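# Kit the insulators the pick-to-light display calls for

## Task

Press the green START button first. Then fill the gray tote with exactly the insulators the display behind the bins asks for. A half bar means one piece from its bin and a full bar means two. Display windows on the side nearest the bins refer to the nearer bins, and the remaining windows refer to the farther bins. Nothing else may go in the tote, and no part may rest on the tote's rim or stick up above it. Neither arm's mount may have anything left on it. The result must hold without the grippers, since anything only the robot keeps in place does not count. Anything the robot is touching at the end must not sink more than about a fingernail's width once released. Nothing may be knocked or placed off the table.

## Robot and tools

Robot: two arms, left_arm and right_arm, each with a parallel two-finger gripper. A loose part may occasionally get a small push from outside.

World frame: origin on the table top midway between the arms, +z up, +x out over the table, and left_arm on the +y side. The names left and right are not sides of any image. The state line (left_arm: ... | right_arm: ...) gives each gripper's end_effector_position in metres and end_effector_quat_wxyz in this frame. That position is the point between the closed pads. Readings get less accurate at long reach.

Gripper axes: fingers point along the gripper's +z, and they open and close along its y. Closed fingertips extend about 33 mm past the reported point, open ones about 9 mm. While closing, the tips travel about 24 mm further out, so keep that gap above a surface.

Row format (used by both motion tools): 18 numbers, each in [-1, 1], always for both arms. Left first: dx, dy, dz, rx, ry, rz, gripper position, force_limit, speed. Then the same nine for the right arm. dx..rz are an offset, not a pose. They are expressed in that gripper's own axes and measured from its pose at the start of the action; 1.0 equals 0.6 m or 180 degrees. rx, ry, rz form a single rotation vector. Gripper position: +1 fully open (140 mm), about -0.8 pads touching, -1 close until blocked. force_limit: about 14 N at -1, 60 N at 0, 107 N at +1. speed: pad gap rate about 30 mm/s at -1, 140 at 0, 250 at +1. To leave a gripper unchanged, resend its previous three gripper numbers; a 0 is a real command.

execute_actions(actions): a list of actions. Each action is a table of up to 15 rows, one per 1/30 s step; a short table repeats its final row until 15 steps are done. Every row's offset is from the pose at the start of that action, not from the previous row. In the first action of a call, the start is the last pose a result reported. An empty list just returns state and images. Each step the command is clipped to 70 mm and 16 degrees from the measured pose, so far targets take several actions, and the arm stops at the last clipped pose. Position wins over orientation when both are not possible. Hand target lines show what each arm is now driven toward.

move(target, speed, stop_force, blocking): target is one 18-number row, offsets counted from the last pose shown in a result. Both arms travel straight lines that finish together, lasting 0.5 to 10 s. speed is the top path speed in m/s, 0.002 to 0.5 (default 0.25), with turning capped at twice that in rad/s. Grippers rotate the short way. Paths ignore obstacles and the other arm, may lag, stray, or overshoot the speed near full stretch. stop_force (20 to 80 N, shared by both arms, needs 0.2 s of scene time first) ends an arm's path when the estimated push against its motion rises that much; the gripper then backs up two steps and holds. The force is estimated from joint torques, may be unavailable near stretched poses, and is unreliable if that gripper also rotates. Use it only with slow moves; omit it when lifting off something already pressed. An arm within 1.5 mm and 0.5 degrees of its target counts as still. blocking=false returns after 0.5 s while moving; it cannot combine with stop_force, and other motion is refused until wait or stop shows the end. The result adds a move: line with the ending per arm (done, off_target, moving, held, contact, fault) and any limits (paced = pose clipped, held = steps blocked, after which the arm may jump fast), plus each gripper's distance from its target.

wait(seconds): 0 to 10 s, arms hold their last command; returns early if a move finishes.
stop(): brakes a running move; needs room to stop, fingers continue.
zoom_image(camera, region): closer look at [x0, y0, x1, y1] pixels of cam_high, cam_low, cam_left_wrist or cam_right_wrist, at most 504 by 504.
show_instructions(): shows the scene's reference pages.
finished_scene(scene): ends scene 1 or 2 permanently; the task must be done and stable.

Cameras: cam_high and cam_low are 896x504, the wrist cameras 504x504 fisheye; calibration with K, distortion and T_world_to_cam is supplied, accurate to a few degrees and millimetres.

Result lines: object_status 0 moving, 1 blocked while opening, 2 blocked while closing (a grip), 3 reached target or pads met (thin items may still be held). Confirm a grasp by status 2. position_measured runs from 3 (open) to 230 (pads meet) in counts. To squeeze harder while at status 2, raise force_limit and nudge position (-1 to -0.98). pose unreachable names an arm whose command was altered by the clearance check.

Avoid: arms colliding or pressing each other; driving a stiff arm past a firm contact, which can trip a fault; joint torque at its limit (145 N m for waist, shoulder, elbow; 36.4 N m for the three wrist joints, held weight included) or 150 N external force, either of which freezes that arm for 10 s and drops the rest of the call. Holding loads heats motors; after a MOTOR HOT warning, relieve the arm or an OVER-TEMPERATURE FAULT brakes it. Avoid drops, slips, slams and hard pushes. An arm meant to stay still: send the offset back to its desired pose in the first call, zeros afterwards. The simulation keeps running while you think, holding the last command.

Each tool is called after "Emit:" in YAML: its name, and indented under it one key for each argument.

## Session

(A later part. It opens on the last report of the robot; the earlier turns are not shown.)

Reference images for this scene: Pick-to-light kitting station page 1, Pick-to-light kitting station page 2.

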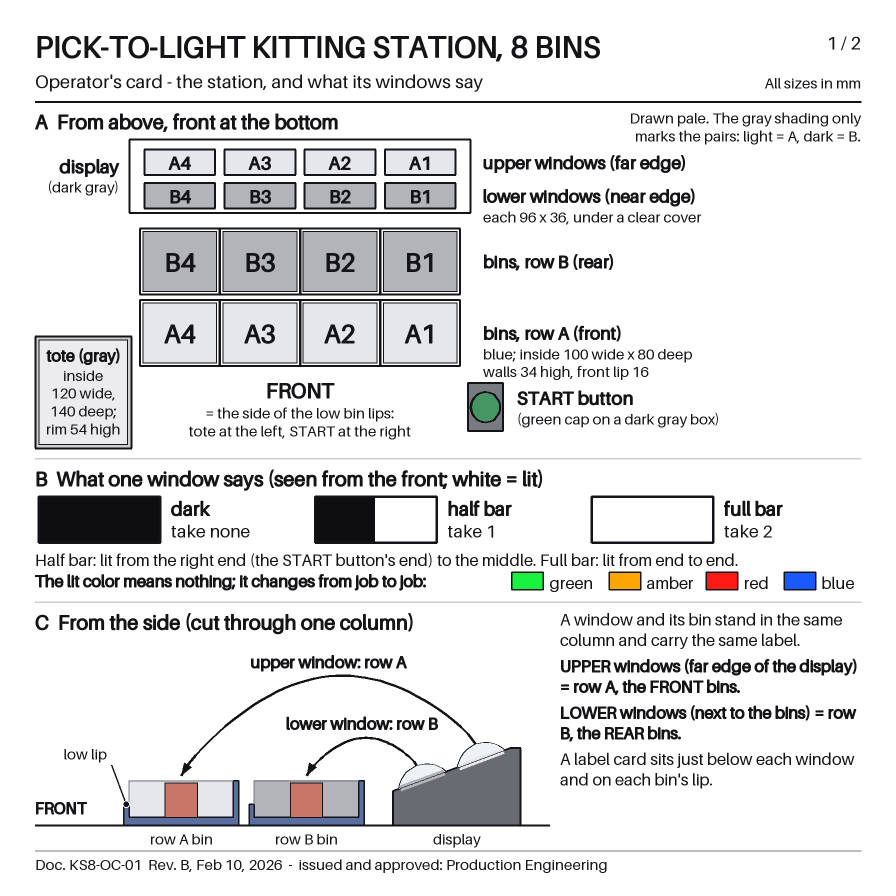

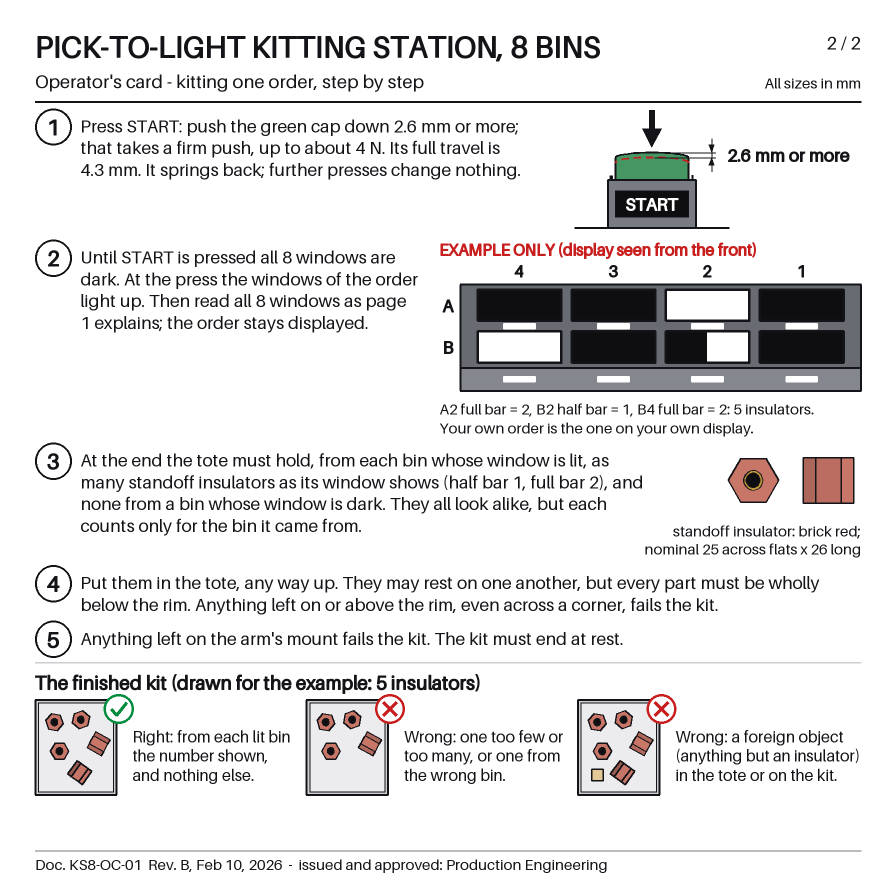

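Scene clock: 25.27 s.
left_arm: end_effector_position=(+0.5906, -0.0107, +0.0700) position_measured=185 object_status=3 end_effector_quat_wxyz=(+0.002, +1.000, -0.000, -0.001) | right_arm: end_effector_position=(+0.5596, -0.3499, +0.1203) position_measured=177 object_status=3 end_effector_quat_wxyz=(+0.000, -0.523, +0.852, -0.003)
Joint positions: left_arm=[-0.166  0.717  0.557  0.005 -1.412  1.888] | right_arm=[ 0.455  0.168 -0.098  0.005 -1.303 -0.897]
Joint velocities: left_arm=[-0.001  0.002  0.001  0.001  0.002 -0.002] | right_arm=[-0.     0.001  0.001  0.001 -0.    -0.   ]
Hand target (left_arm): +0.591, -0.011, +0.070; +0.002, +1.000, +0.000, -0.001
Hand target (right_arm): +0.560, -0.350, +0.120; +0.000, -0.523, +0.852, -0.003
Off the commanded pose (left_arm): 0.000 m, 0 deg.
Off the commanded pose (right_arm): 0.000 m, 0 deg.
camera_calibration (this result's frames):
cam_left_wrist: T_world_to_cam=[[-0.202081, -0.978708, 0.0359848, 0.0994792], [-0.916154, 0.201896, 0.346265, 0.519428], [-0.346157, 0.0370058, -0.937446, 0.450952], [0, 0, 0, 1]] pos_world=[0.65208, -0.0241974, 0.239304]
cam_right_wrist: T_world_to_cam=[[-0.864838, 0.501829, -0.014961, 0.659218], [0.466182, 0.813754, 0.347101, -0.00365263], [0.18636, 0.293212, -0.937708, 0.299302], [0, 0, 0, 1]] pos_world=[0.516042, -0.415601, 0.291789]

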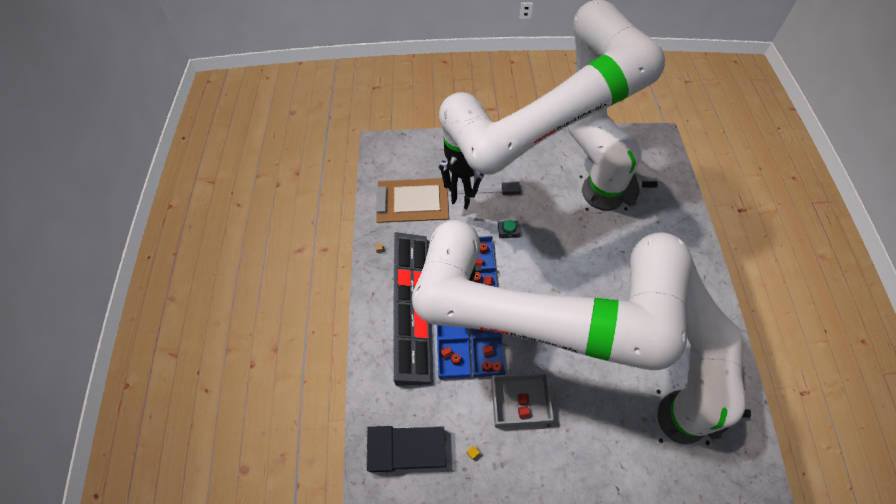

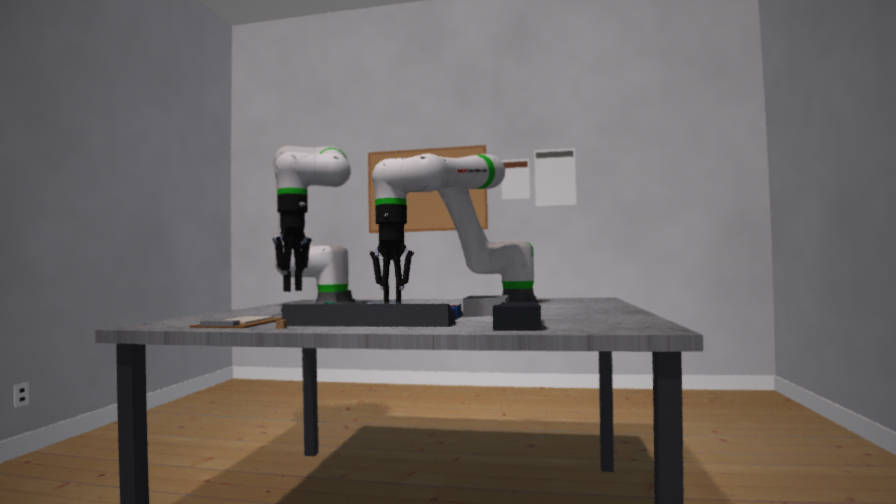

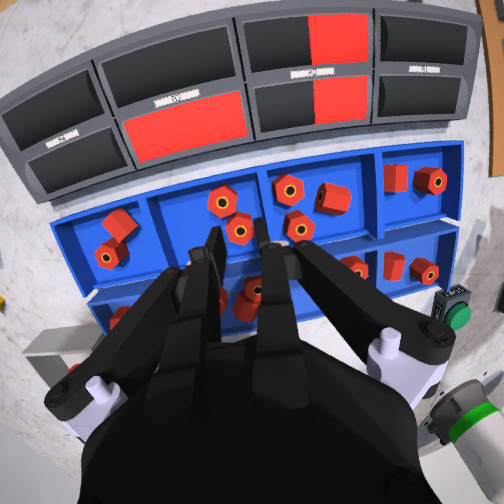

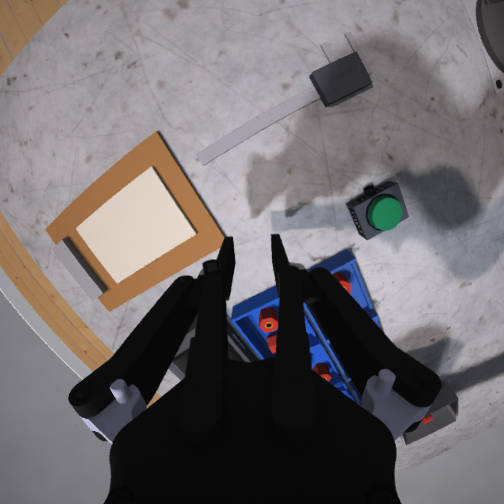

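Emit:
move:
  target: [0,0,0.031,0,0,0,-0.44,-0.5,0,0,0,0,0,0,0,-0.38,-0.5,1]
  speed: 0.025
  stop_force: 20

Scene clock: 26.37 s.
left_arm: end_effector_position=(+0.5906, -0.0108, +0.0513) position_measured=185 object_status=3 end_effector_quat_wxyz=(+0.002, +1.000, +0.000, -0.001) | right_arm: end_effector_position=(+0.5596, -0.3499, +0.1203) position_measured=177 object_status=3 end_effector_quat_wxyz=(+0.000, -0.523, +0.852, -0.003)
Joint positions: left_arm=[-0.166  0.726  0.529  0.005 -1.374  1.888] | right_arm=[ 0.455  0.168 -0.098  0.005 -1.303 -0.897]
Joint velocities: left_arm=[ 0.    -0.002 -0.001 -0.002 -0.    -0.002] | right_arm=[ 0.    -0.001  0.    -0.     0.002 -0.   ]
Hand target (left_arm): +0.591, -0.011, +0.051; +0.002, +1.000, +0.000, -0.001
Hand target (right_arm): +0.560, -0.350, +0.120; +0.000, -0.523, +0.852, -0.003
Off the commanded pose (left_arm): 0.000 m, 0 deg.
Off the commanded pose (right_arm): 0.000 m, 0 deg.
move: done
camera_calibration (this result's frames):
cam_left_wrist: T_world_to_cam=[[-0.201925, -0.97874, 0.0359755, 0.100051], [-0.916165, 0.201745, 0.346324, 0.525953], [-0.346219, 0.0369719, -0.937425, 0.433535], [0, 0, 0, 1]] pos_world=[0.65216, -0.0242131, 0.220656]
cam_right_wrist: T_world_to_cam=[[-0.864838, 0.501829, -0.0149607, 0.659218], [0.466182, 0.813754, 0.347101, -0.00365263], [0.18636, 0.293212, -0.937708, 0.299302], [0, 0, 0, 1]] pos_world=[0.516042, -0.415601, 0.291789]

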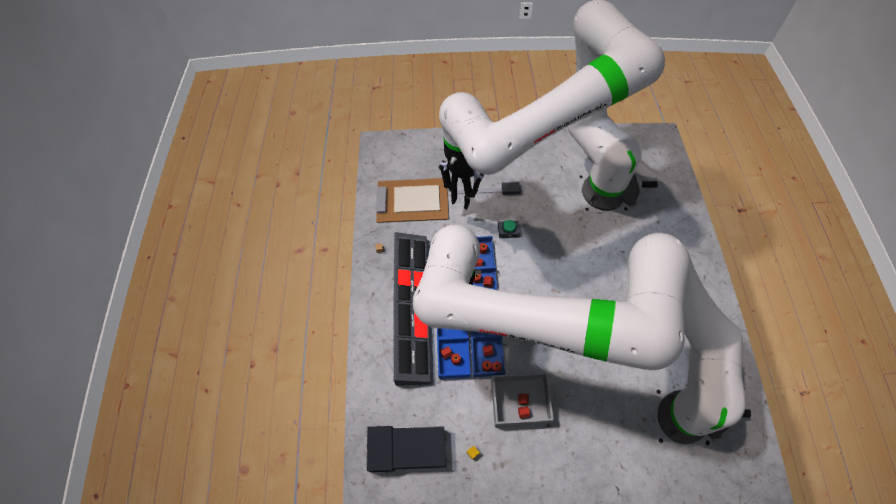

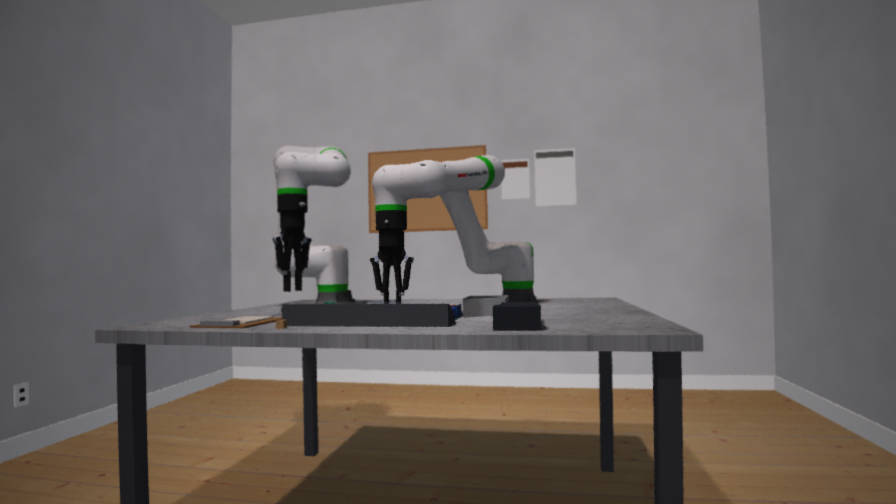

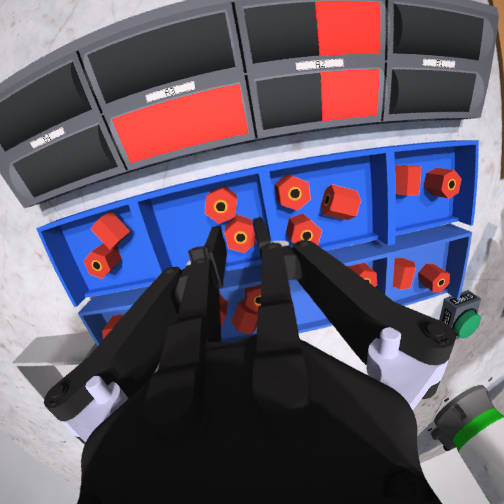

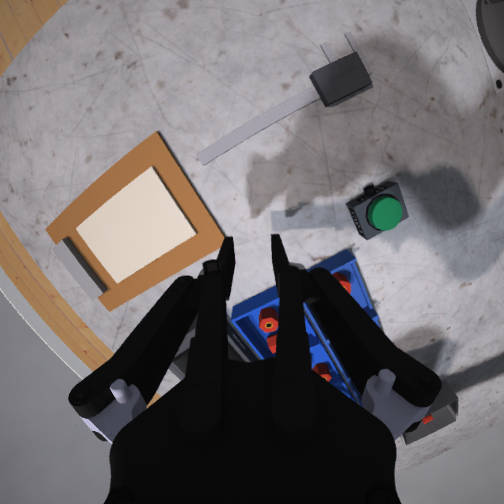

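Emit:
execute_actions:
  actions:
    - [[0,0,0,0,0,0,-1,-0.4,0,0,0,0,0,0,0,-0.38,-0.5,1]]

Emit:
move:
  target: [0,0,-0.08,0,0,0,-1,-0.4,0,0,0,0,0,0,0,-0.38,-0.5,1]
  speed: 0.12

Scene clock: 27.03 s.
left_arm: end_effector_position=(+0.5906, -0.0108, +0.0513) position_measured=196 object_status=0 end_effector_quat_wxyz=(+0.002, +1.000, +0.000, -0.001) | right_arm: end_effector_position=(+0.5596, -0.3499, +0.1203) position_measured=177 object_status=3 end_effector_quat_wxyz=(+0.000, -0.523, +0.852, -0.003)
Joint positions: left_arm=[-0.166  0.726  0.529  0.005 -1.374  1.888] | right_arm=[ 0.455  0.168 -0.098  0.005 -1.303 -0.897]
Joint velocities: left_arm=[ 0.    -0.     0.001  0.001 -0.002  0.001] | right_arm=[-0. -0. -0.  0.  0. -0.]
Hand target (left_arm): +0.591, -0.011, +0.051; +0.002, +1.000, +0.000, -0.001
Hand target (right_arm): +0.560, -0.350, +0.120; +0.000, -0.523, +0.852, -0.003
Off the commanded pose (left_arm): 0.000 m, 0 deg.
Off the commanded pose (right_arm): 0.000 m, 0 deg.
camera_calibration (this result's frames):
cam_left_wrist: T_world_to_cam=[[-0.201929, -0.97874, 0.0359598, 0.10006], [-0.91617, 0.201744, 0.346313, 0.525961], [-0.346205, 0.0369853, -0.93743, 0.433523], [0, 0, 0, 1]] pos_world=[0.652162, -0.0242107, 0.220652]
cam_right_wrist: T_world_to_cam=[[-0.864838, 0.501829, -0.0149609, 0.659218], [0.466182, 0.813754, 0.347101, -0.00365254], [0.18636, 0.293211, -0.937708, 0.299302], [0, 0, 0, 1]] pos_world=[0.516042, -0.415601, 0.291789]

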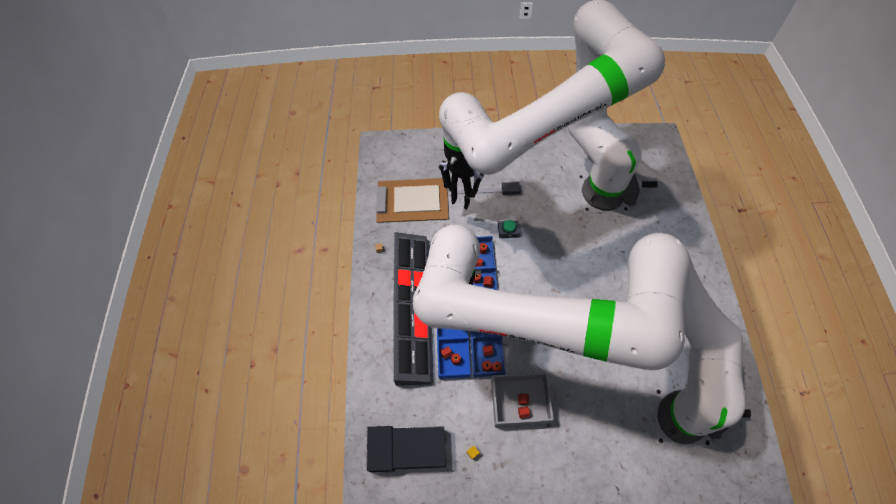

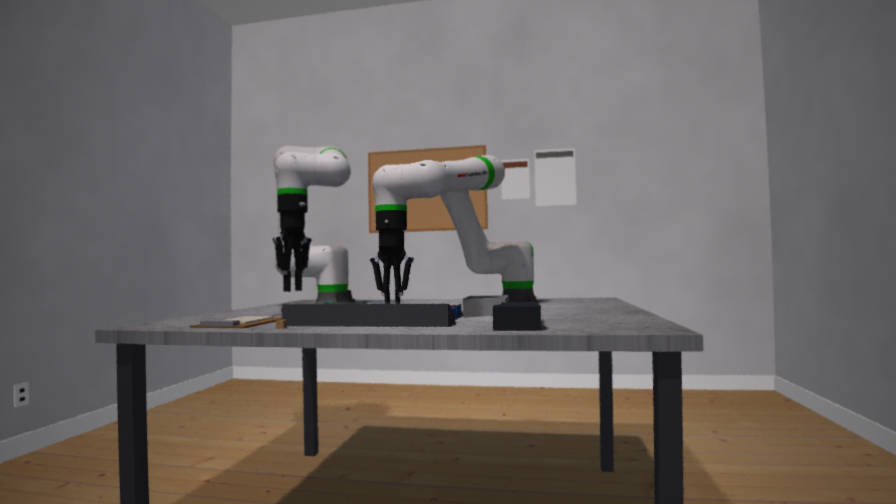

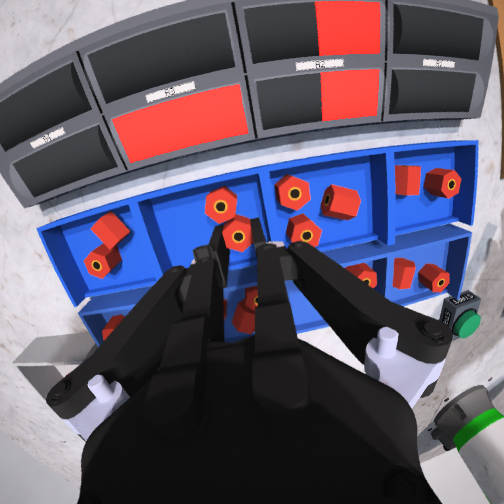

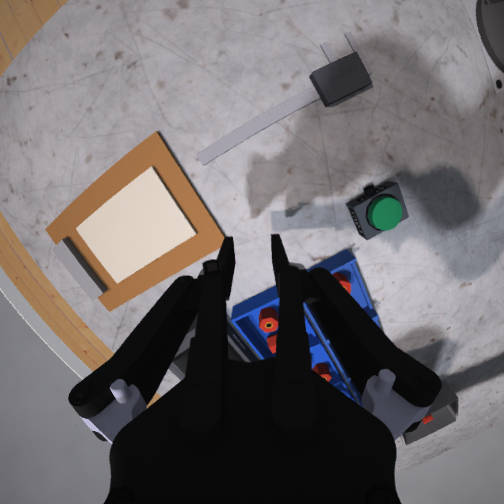

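Scene clock: 27.77 s.
left_arm: end_effector_position=(+0.5905, -0.0106, +0.0995) position_measured=196 object_status=2 end_effector_quat_wxyz=(+0.002, +1.000, -0.000, -0.001) | right_arm: end_effector_position=(+0.5596, -0.3499, +0.1203) position_measured=177 object_status=3 end_effector_quat_wxyz=(+0.000, -0.523, +0.852, -0.003)
Joint positions: left_arm=[-0.166  0.705  0.608  0.005 -1.474  1.888] | right_arm=[ 0.455  0.168 -0.098  0.005 -1.303 -0.897]
Joint velocities: left_arm=[-0.001  0.004 -0.     0.002 -0.002 -0.001] | right_arm=[-0.     0.    -0.     0.001 -0.002  0.001]
Hand target (left_arm): +0.591, -0.011, +0.099; +0.002, +1.000, -0.000, -0.001
Hand target (right_arm): +0.560, -0.350, +0.120; +0.000, -0.523, +0.852, -0.003
Off the commanded pose (left_arm): 0.000 m, 0 deg.
Off the commanded pose (right_arm): 0.000 m, 0 deg.
move: done
camera_calibration (this result's frames):
cam_left_wrist: T_world_to_cam=[[-0.202249, -0.97867, 0.0360645, 0.0986311], [-0.916202, 0.20209, 0.346026, 0.509182], [-0.345934, 0.0369409, -0.937532, 0.478534], [0, 0, 0, 1]] pos_world=[0.652003, -0.0240511, 0.268894]
cam_right_wrist: T_world_to_cam=[[-0.864838, 0.501828, -0.014961, 0.659218], [0.466182, 0.813754, 0.347101, -0.00365244], [0.18636, 0.293211, -0.937708, 0.299302], [0, 0, 0, 1]] pos_world=[0.516042, -0.415601, 0.291789]

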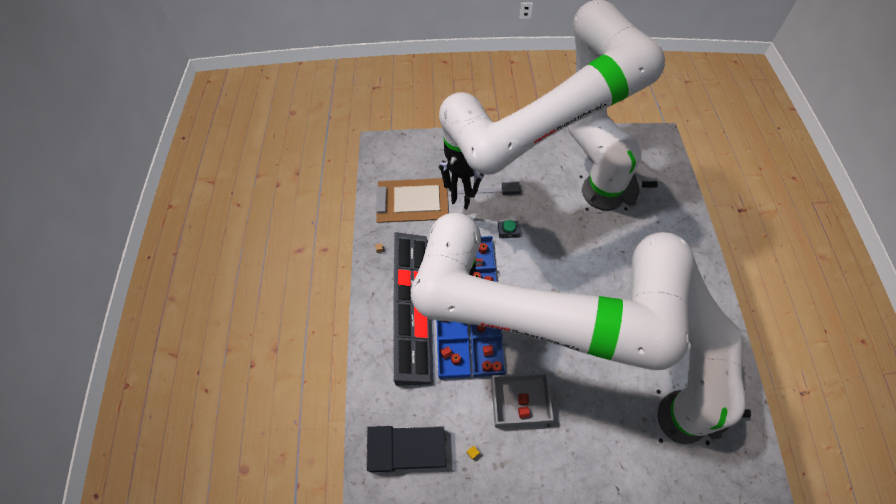

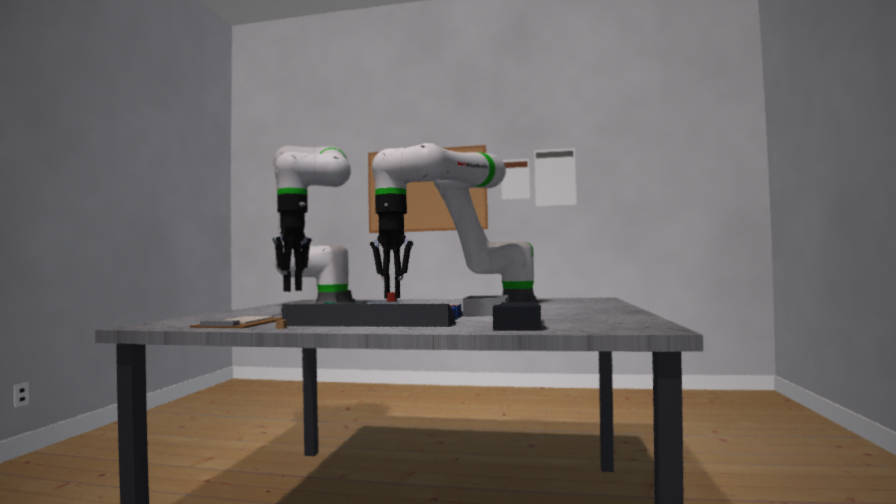

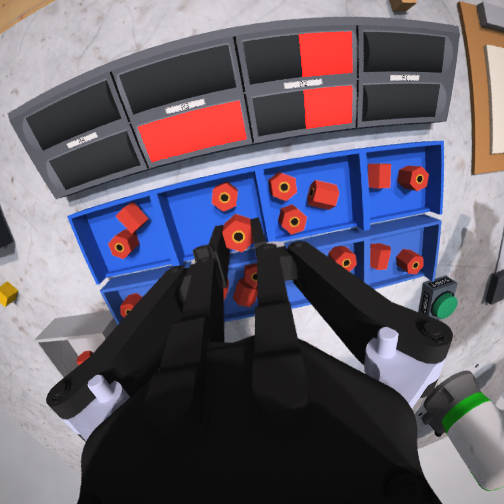

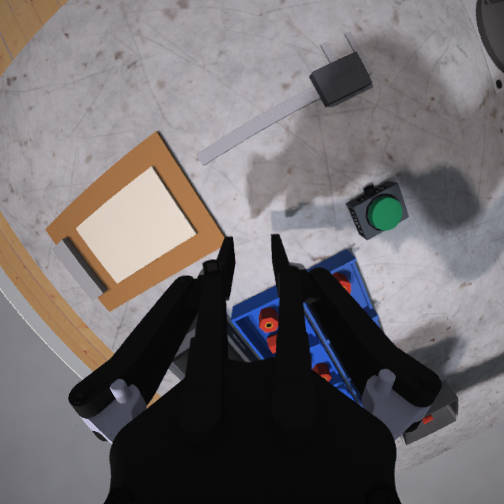

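Emit:
move:
  target: [-0.2,-0.439,-0.04,0,0,0,-1,-0.4,0,-0.399,0.124,0.07,0,0,0,-0.38,-0.5,1]
  speed: 0.3

Emit:
zoom_image:
  camera: "cam_right_wrist"
  region: [170,150,330,310]

Scene clock: 29.37 s.
left_arm: end_effector_position=(+0.4715, +0.2527, +0.1222) position_measured=196 object_status=2 end_effector_quat_wxyz=(+0.002, +1.000, +0.000, -0.000) | right_arm: end_effector_position=(+0.6012, -0.1025, +0.0773) position_measured=177 object_status=3 end_effector_quat_wxyz=(+0.001, -0.523, +0.853, -0.002)
Joint positions: left_arm=[ 0.259  0.177 -0.083  0.005 -1.312  1.463] | right_arm=[ 0.787  0.507  0.248  0.004 -1.312 -1.229]
Joint velocities: left_arm=[-0.001 -0.    -0.001 -0.    -0.    -0.001] | right_arm=[ 0.     0.     0.    -0.    -0.001 -0.   ]
Hand target (left_arm): +0.471, +0.253, +0.122; +0.002, +1.000, +0.000, -0.000
Hand target (right_arm): +0.601, -0.102, +0.077; +0.001, -0.523, +0.852, -0.002
Off the commanded pose (left_arm): 0.001 m, 0 deg.
Off the commanded pose (right_arm): 0.001 m, 0 deg.
move: done
camera_calibration (this result's frames):
cam_left_wrist: T_world_to_cam=[[-0.202033, -0.978715, 0.0360459, 0.331364], [-0.916516, 0.201911, 0.345298, 0.339341], [-0.345226, 0.036725, -0.937801, 0.44857], [0, 0, 0, 1]] pos_world=[0.532816, 0.23932, 0.291551]
cam_right_wrist: T_world_to_cam=[[-0.864817, 0.501893, -0.013925, 0.570335], [0.4664, 0.813309, 0.347849, -0.209633], [0.185909, 0.294331, -0.937447, 0.179133], [0, 0, 0, 1]] pos_world=[0.557706, -0.168475, 0.24879]

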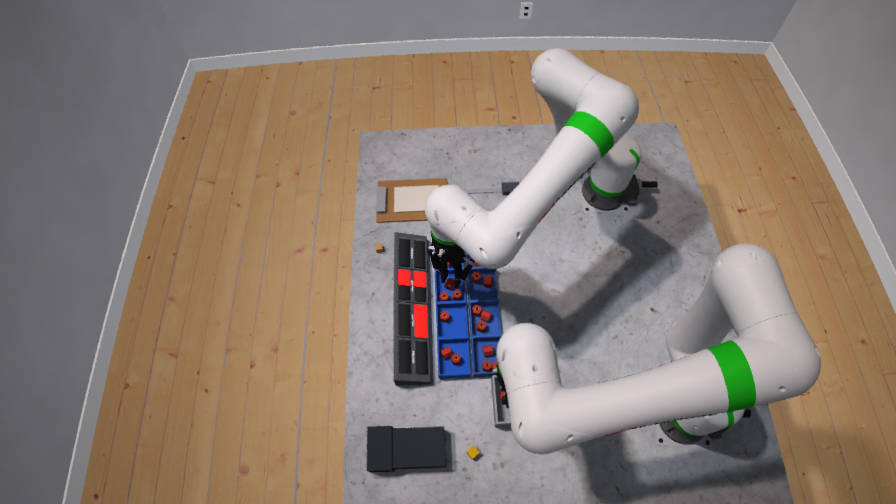

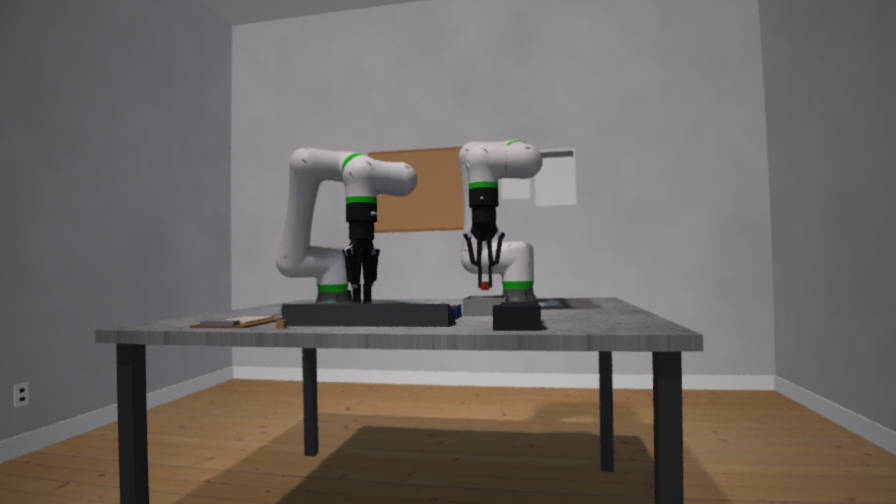

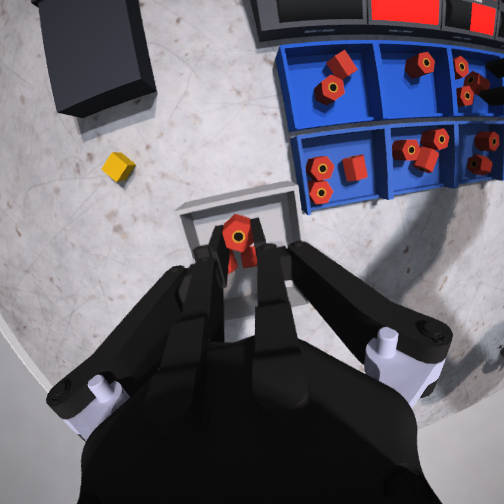

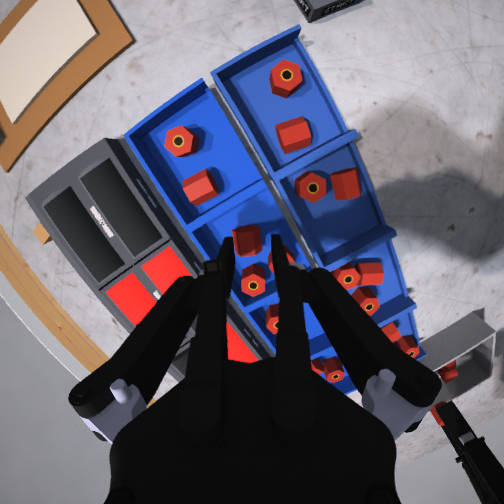

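Region (170, 150, 330, 310) of cam_right_wrist's 504x504 image, scaled by 3.150, with more detail than that image has.

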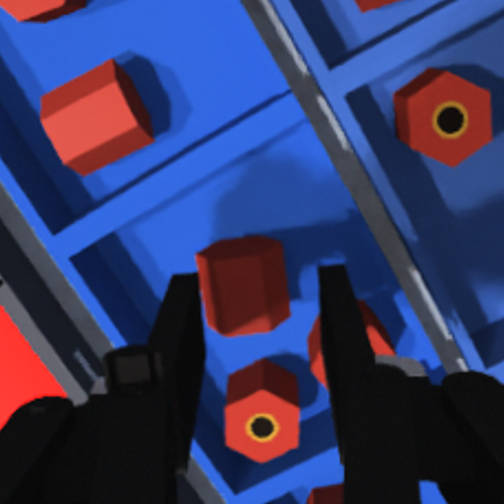

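Emit:
move:
  target: [-0.004,0,0.115,0,0,0,-1,-0.4,0,0.008,-0.009,0.012,0,0,0,-0.4,-0.5,1]
  speed: 0.11

Emit:
zoom_image:
  camera: "cam_right_wrist"
  region: [170,150,330,310]

Scene clock: 30.57 s.
left_arm: end_effector_position=(+0.4693, +0.2526, +0.0531) position_measured=196 object_status=2 end_effector_quat_wxyz=(+0.002, +1.000, +0.000, -0.000) | right_arm: end_effector_position=(+0.6039, -0.1093, +0.0702) position_measured=179 object_status=3 end_effector_quat_wxyz=(+0.001, -0.523, +0.853, -0.002)
Joint positions: left_arm=[ 0.259  0.228 -0.192  0.005 -1.152  1.462] | right_arm=[ 0.776  0.509  0.233  0.004 -1.295 -1.219]
Joint velocities: left_arm=[-0.001  0.    -0.001 -0.001 -0.    -0.001] | right_arm=[ 0.     0.     0.     0.002 -0.001  0.   ]
Hand target (left_arm): +0.469, +0.253, +0.053; +0.002, +1.000, +0.000, -0.000
Hand target (right_arm): +0.604, -0.109, +0.070; +0.001, -0.523, +0.853, -0.002
Off the commanded pose (left_arm): 0.000 m, 0 deg.
Off the commanded pose (right_arm): 0.000 m, 0 deg.
move: done
camera_calibration (this result's frames):
cam_left_wrist: T_world_to_cam=[[-0.201791, -0.978773, 0.0358366, 0.333226], [-0.916563, 0.20161, 0.345349, 0.361266], [-0.345243, 0.0368419, -0.93779, 0.38306], [0, 0, 0, 1]] pos_world=[0.530614, 0.239204, 0.222525]
cam_right_wrist: T_world_to_cam=[[-0.864816, 0.501896, -0.0139035, 0.575915], [0.466411, 0.813308, 0.347837, -0.202909], [0.185886, 0.29433, -0.937452, 0.173893], [0, 0, 0, 1]] pos_world=[0.560376, -0.175203, 0.241603]

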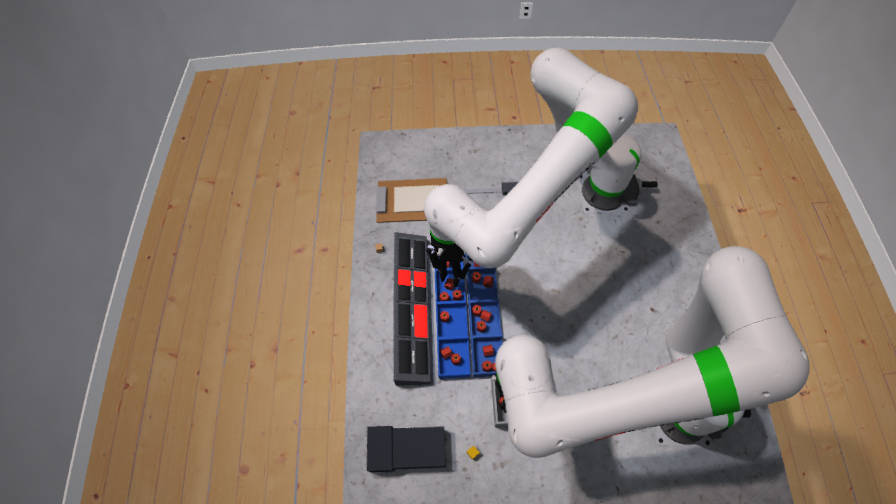

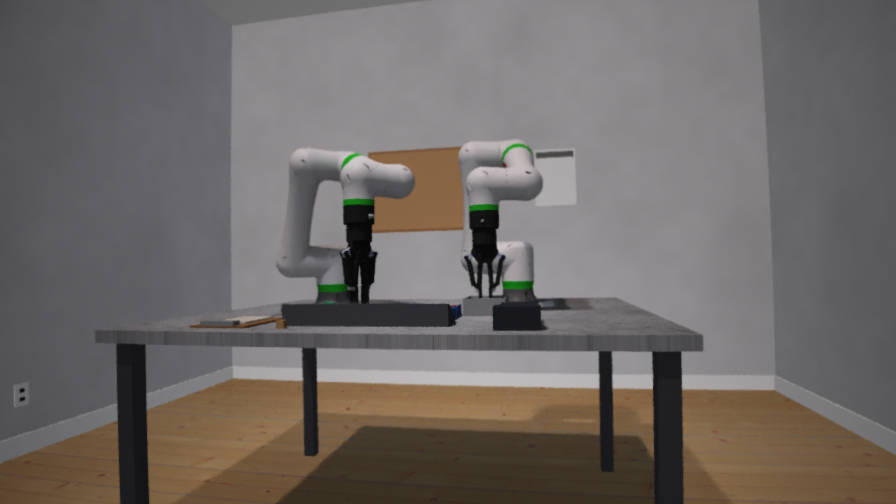

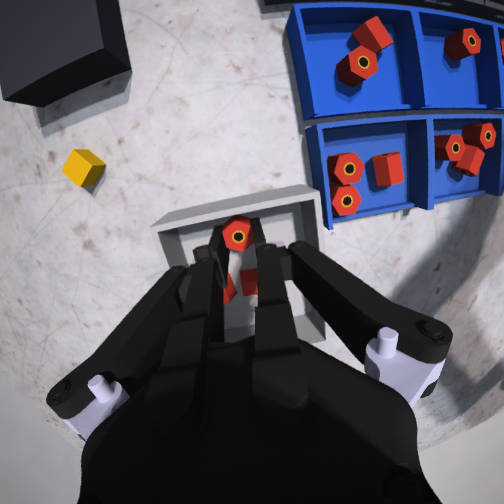

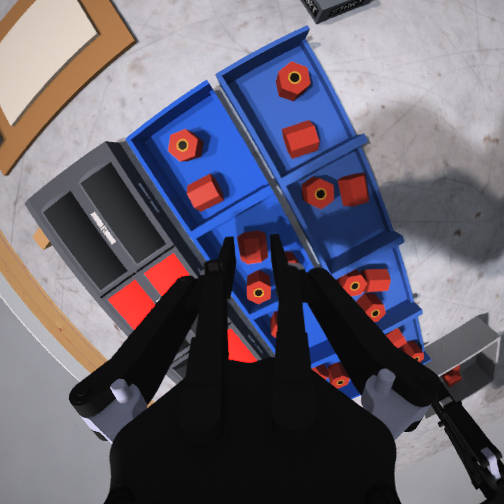

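Region (170, 150, 330, 310) of cam_right_wrist's 504x504 image, scaled by 3.150, with more detail than that image has.

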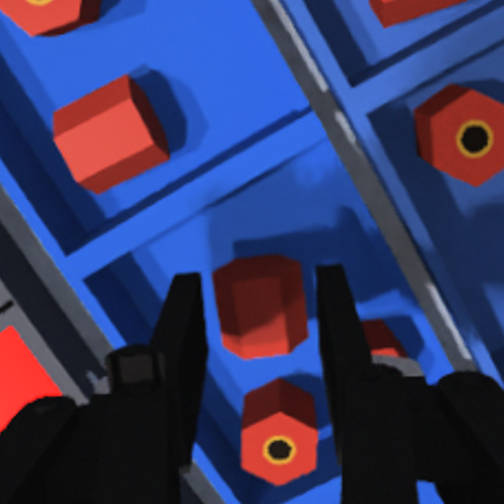

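Emit:
move:
  target: [0,0,0,0,0,0,-0.44,-0.4,0,0,0,0.045,0,0,0,-0.4,-0.5,1]
  speed: 0.035
  stop_force: 20

Scene clock: 31.67 s.
left_arm: end_effector_position=(+0.4693, +0.2526, +0.0531) position_measured=185 object_status=3 end_effector_quat_wxyz=(+0.002, +1.000, +0.000, -0.000) | right_arm: end_effector_position=(+0.6040, -0.1093, +0.0431) position_measured=179 object_status=3 end_effector_quat_wxyz=(+0.000, -0.523, +0.852, -0.002)
Joint positions: left_arm=[ 0.259  0.228 -0.192  0.005 -1.152  1.462] | right_arm=[ 0.776  0.529  0.198  0.004 -1.239 -1.219]
Joint velocities: left_arm=[ 0.001 -0.    -0.     0.001  0.001  0.   ] | right_arm=[ 0.     0.     0.001  0.001 -0.001  0.   ]
Hand target (left_arm): +0.469, +0.253, +0.053; +0.002, +1.000, +0.000, -0.000
Hand target (right_arm): +0.604, -0.109, +0.043; +0.001, -0.523, +0.853, -0.002
Off the commanded pose (left_arm): 0.000 m, 0 deg.
Off the commanded pose (right_arm): 0.000 m, 0 deg.
move: done
camera_calibration (this result's frames):
cam_left_wrist: T_world_to_cam=[[-0.20177, -0.978775, 0.0358844, 0.333197], [-0.916566, 0.201607, 0.345341, 0.361272], [-0.345246, 0.0367891, -0.937791, 0.383075], [0, 0, 0, 1]] pos_world=[0.530614, 0.239197, 0.222526]
cam_right_wrist: T_world_to_cam=[[-0.864871, 0.501802, -0.0139006, 0.575664], [0.466334, 0.813374, 0.347786, -0.193433], [0.185826, 0.294308, -0.937471, 0.148576], [0, 0, 0, 1]] pos_world=[0.560471, -0.175263, 0.214561]

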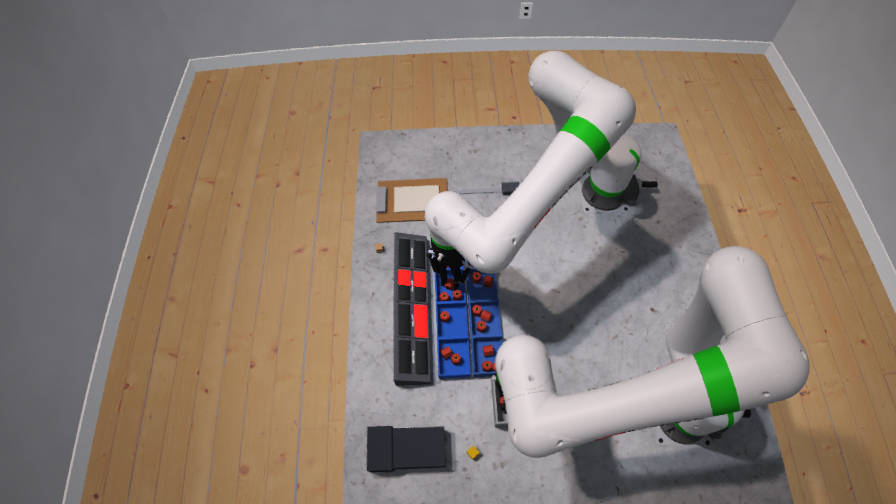

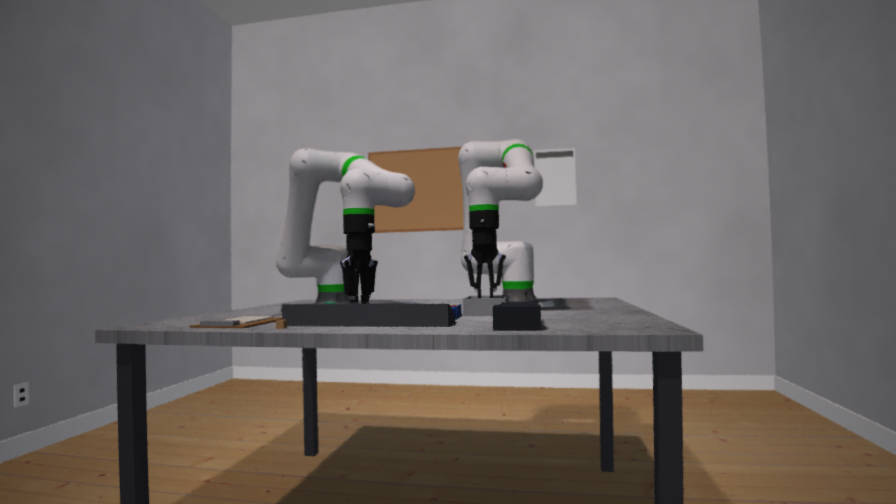

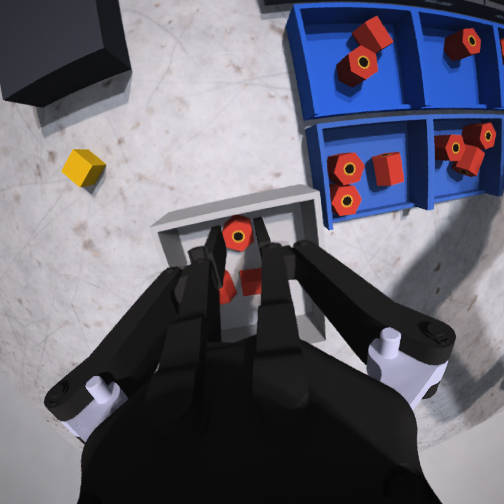

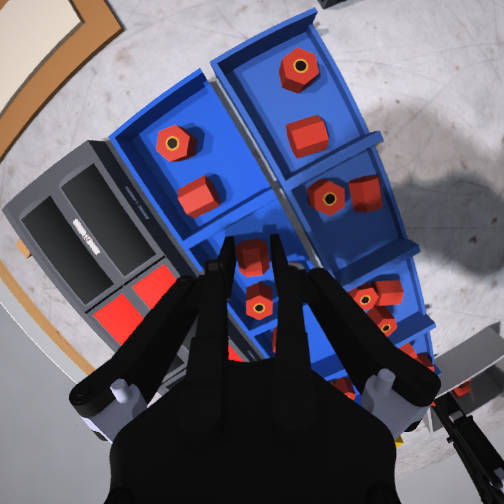

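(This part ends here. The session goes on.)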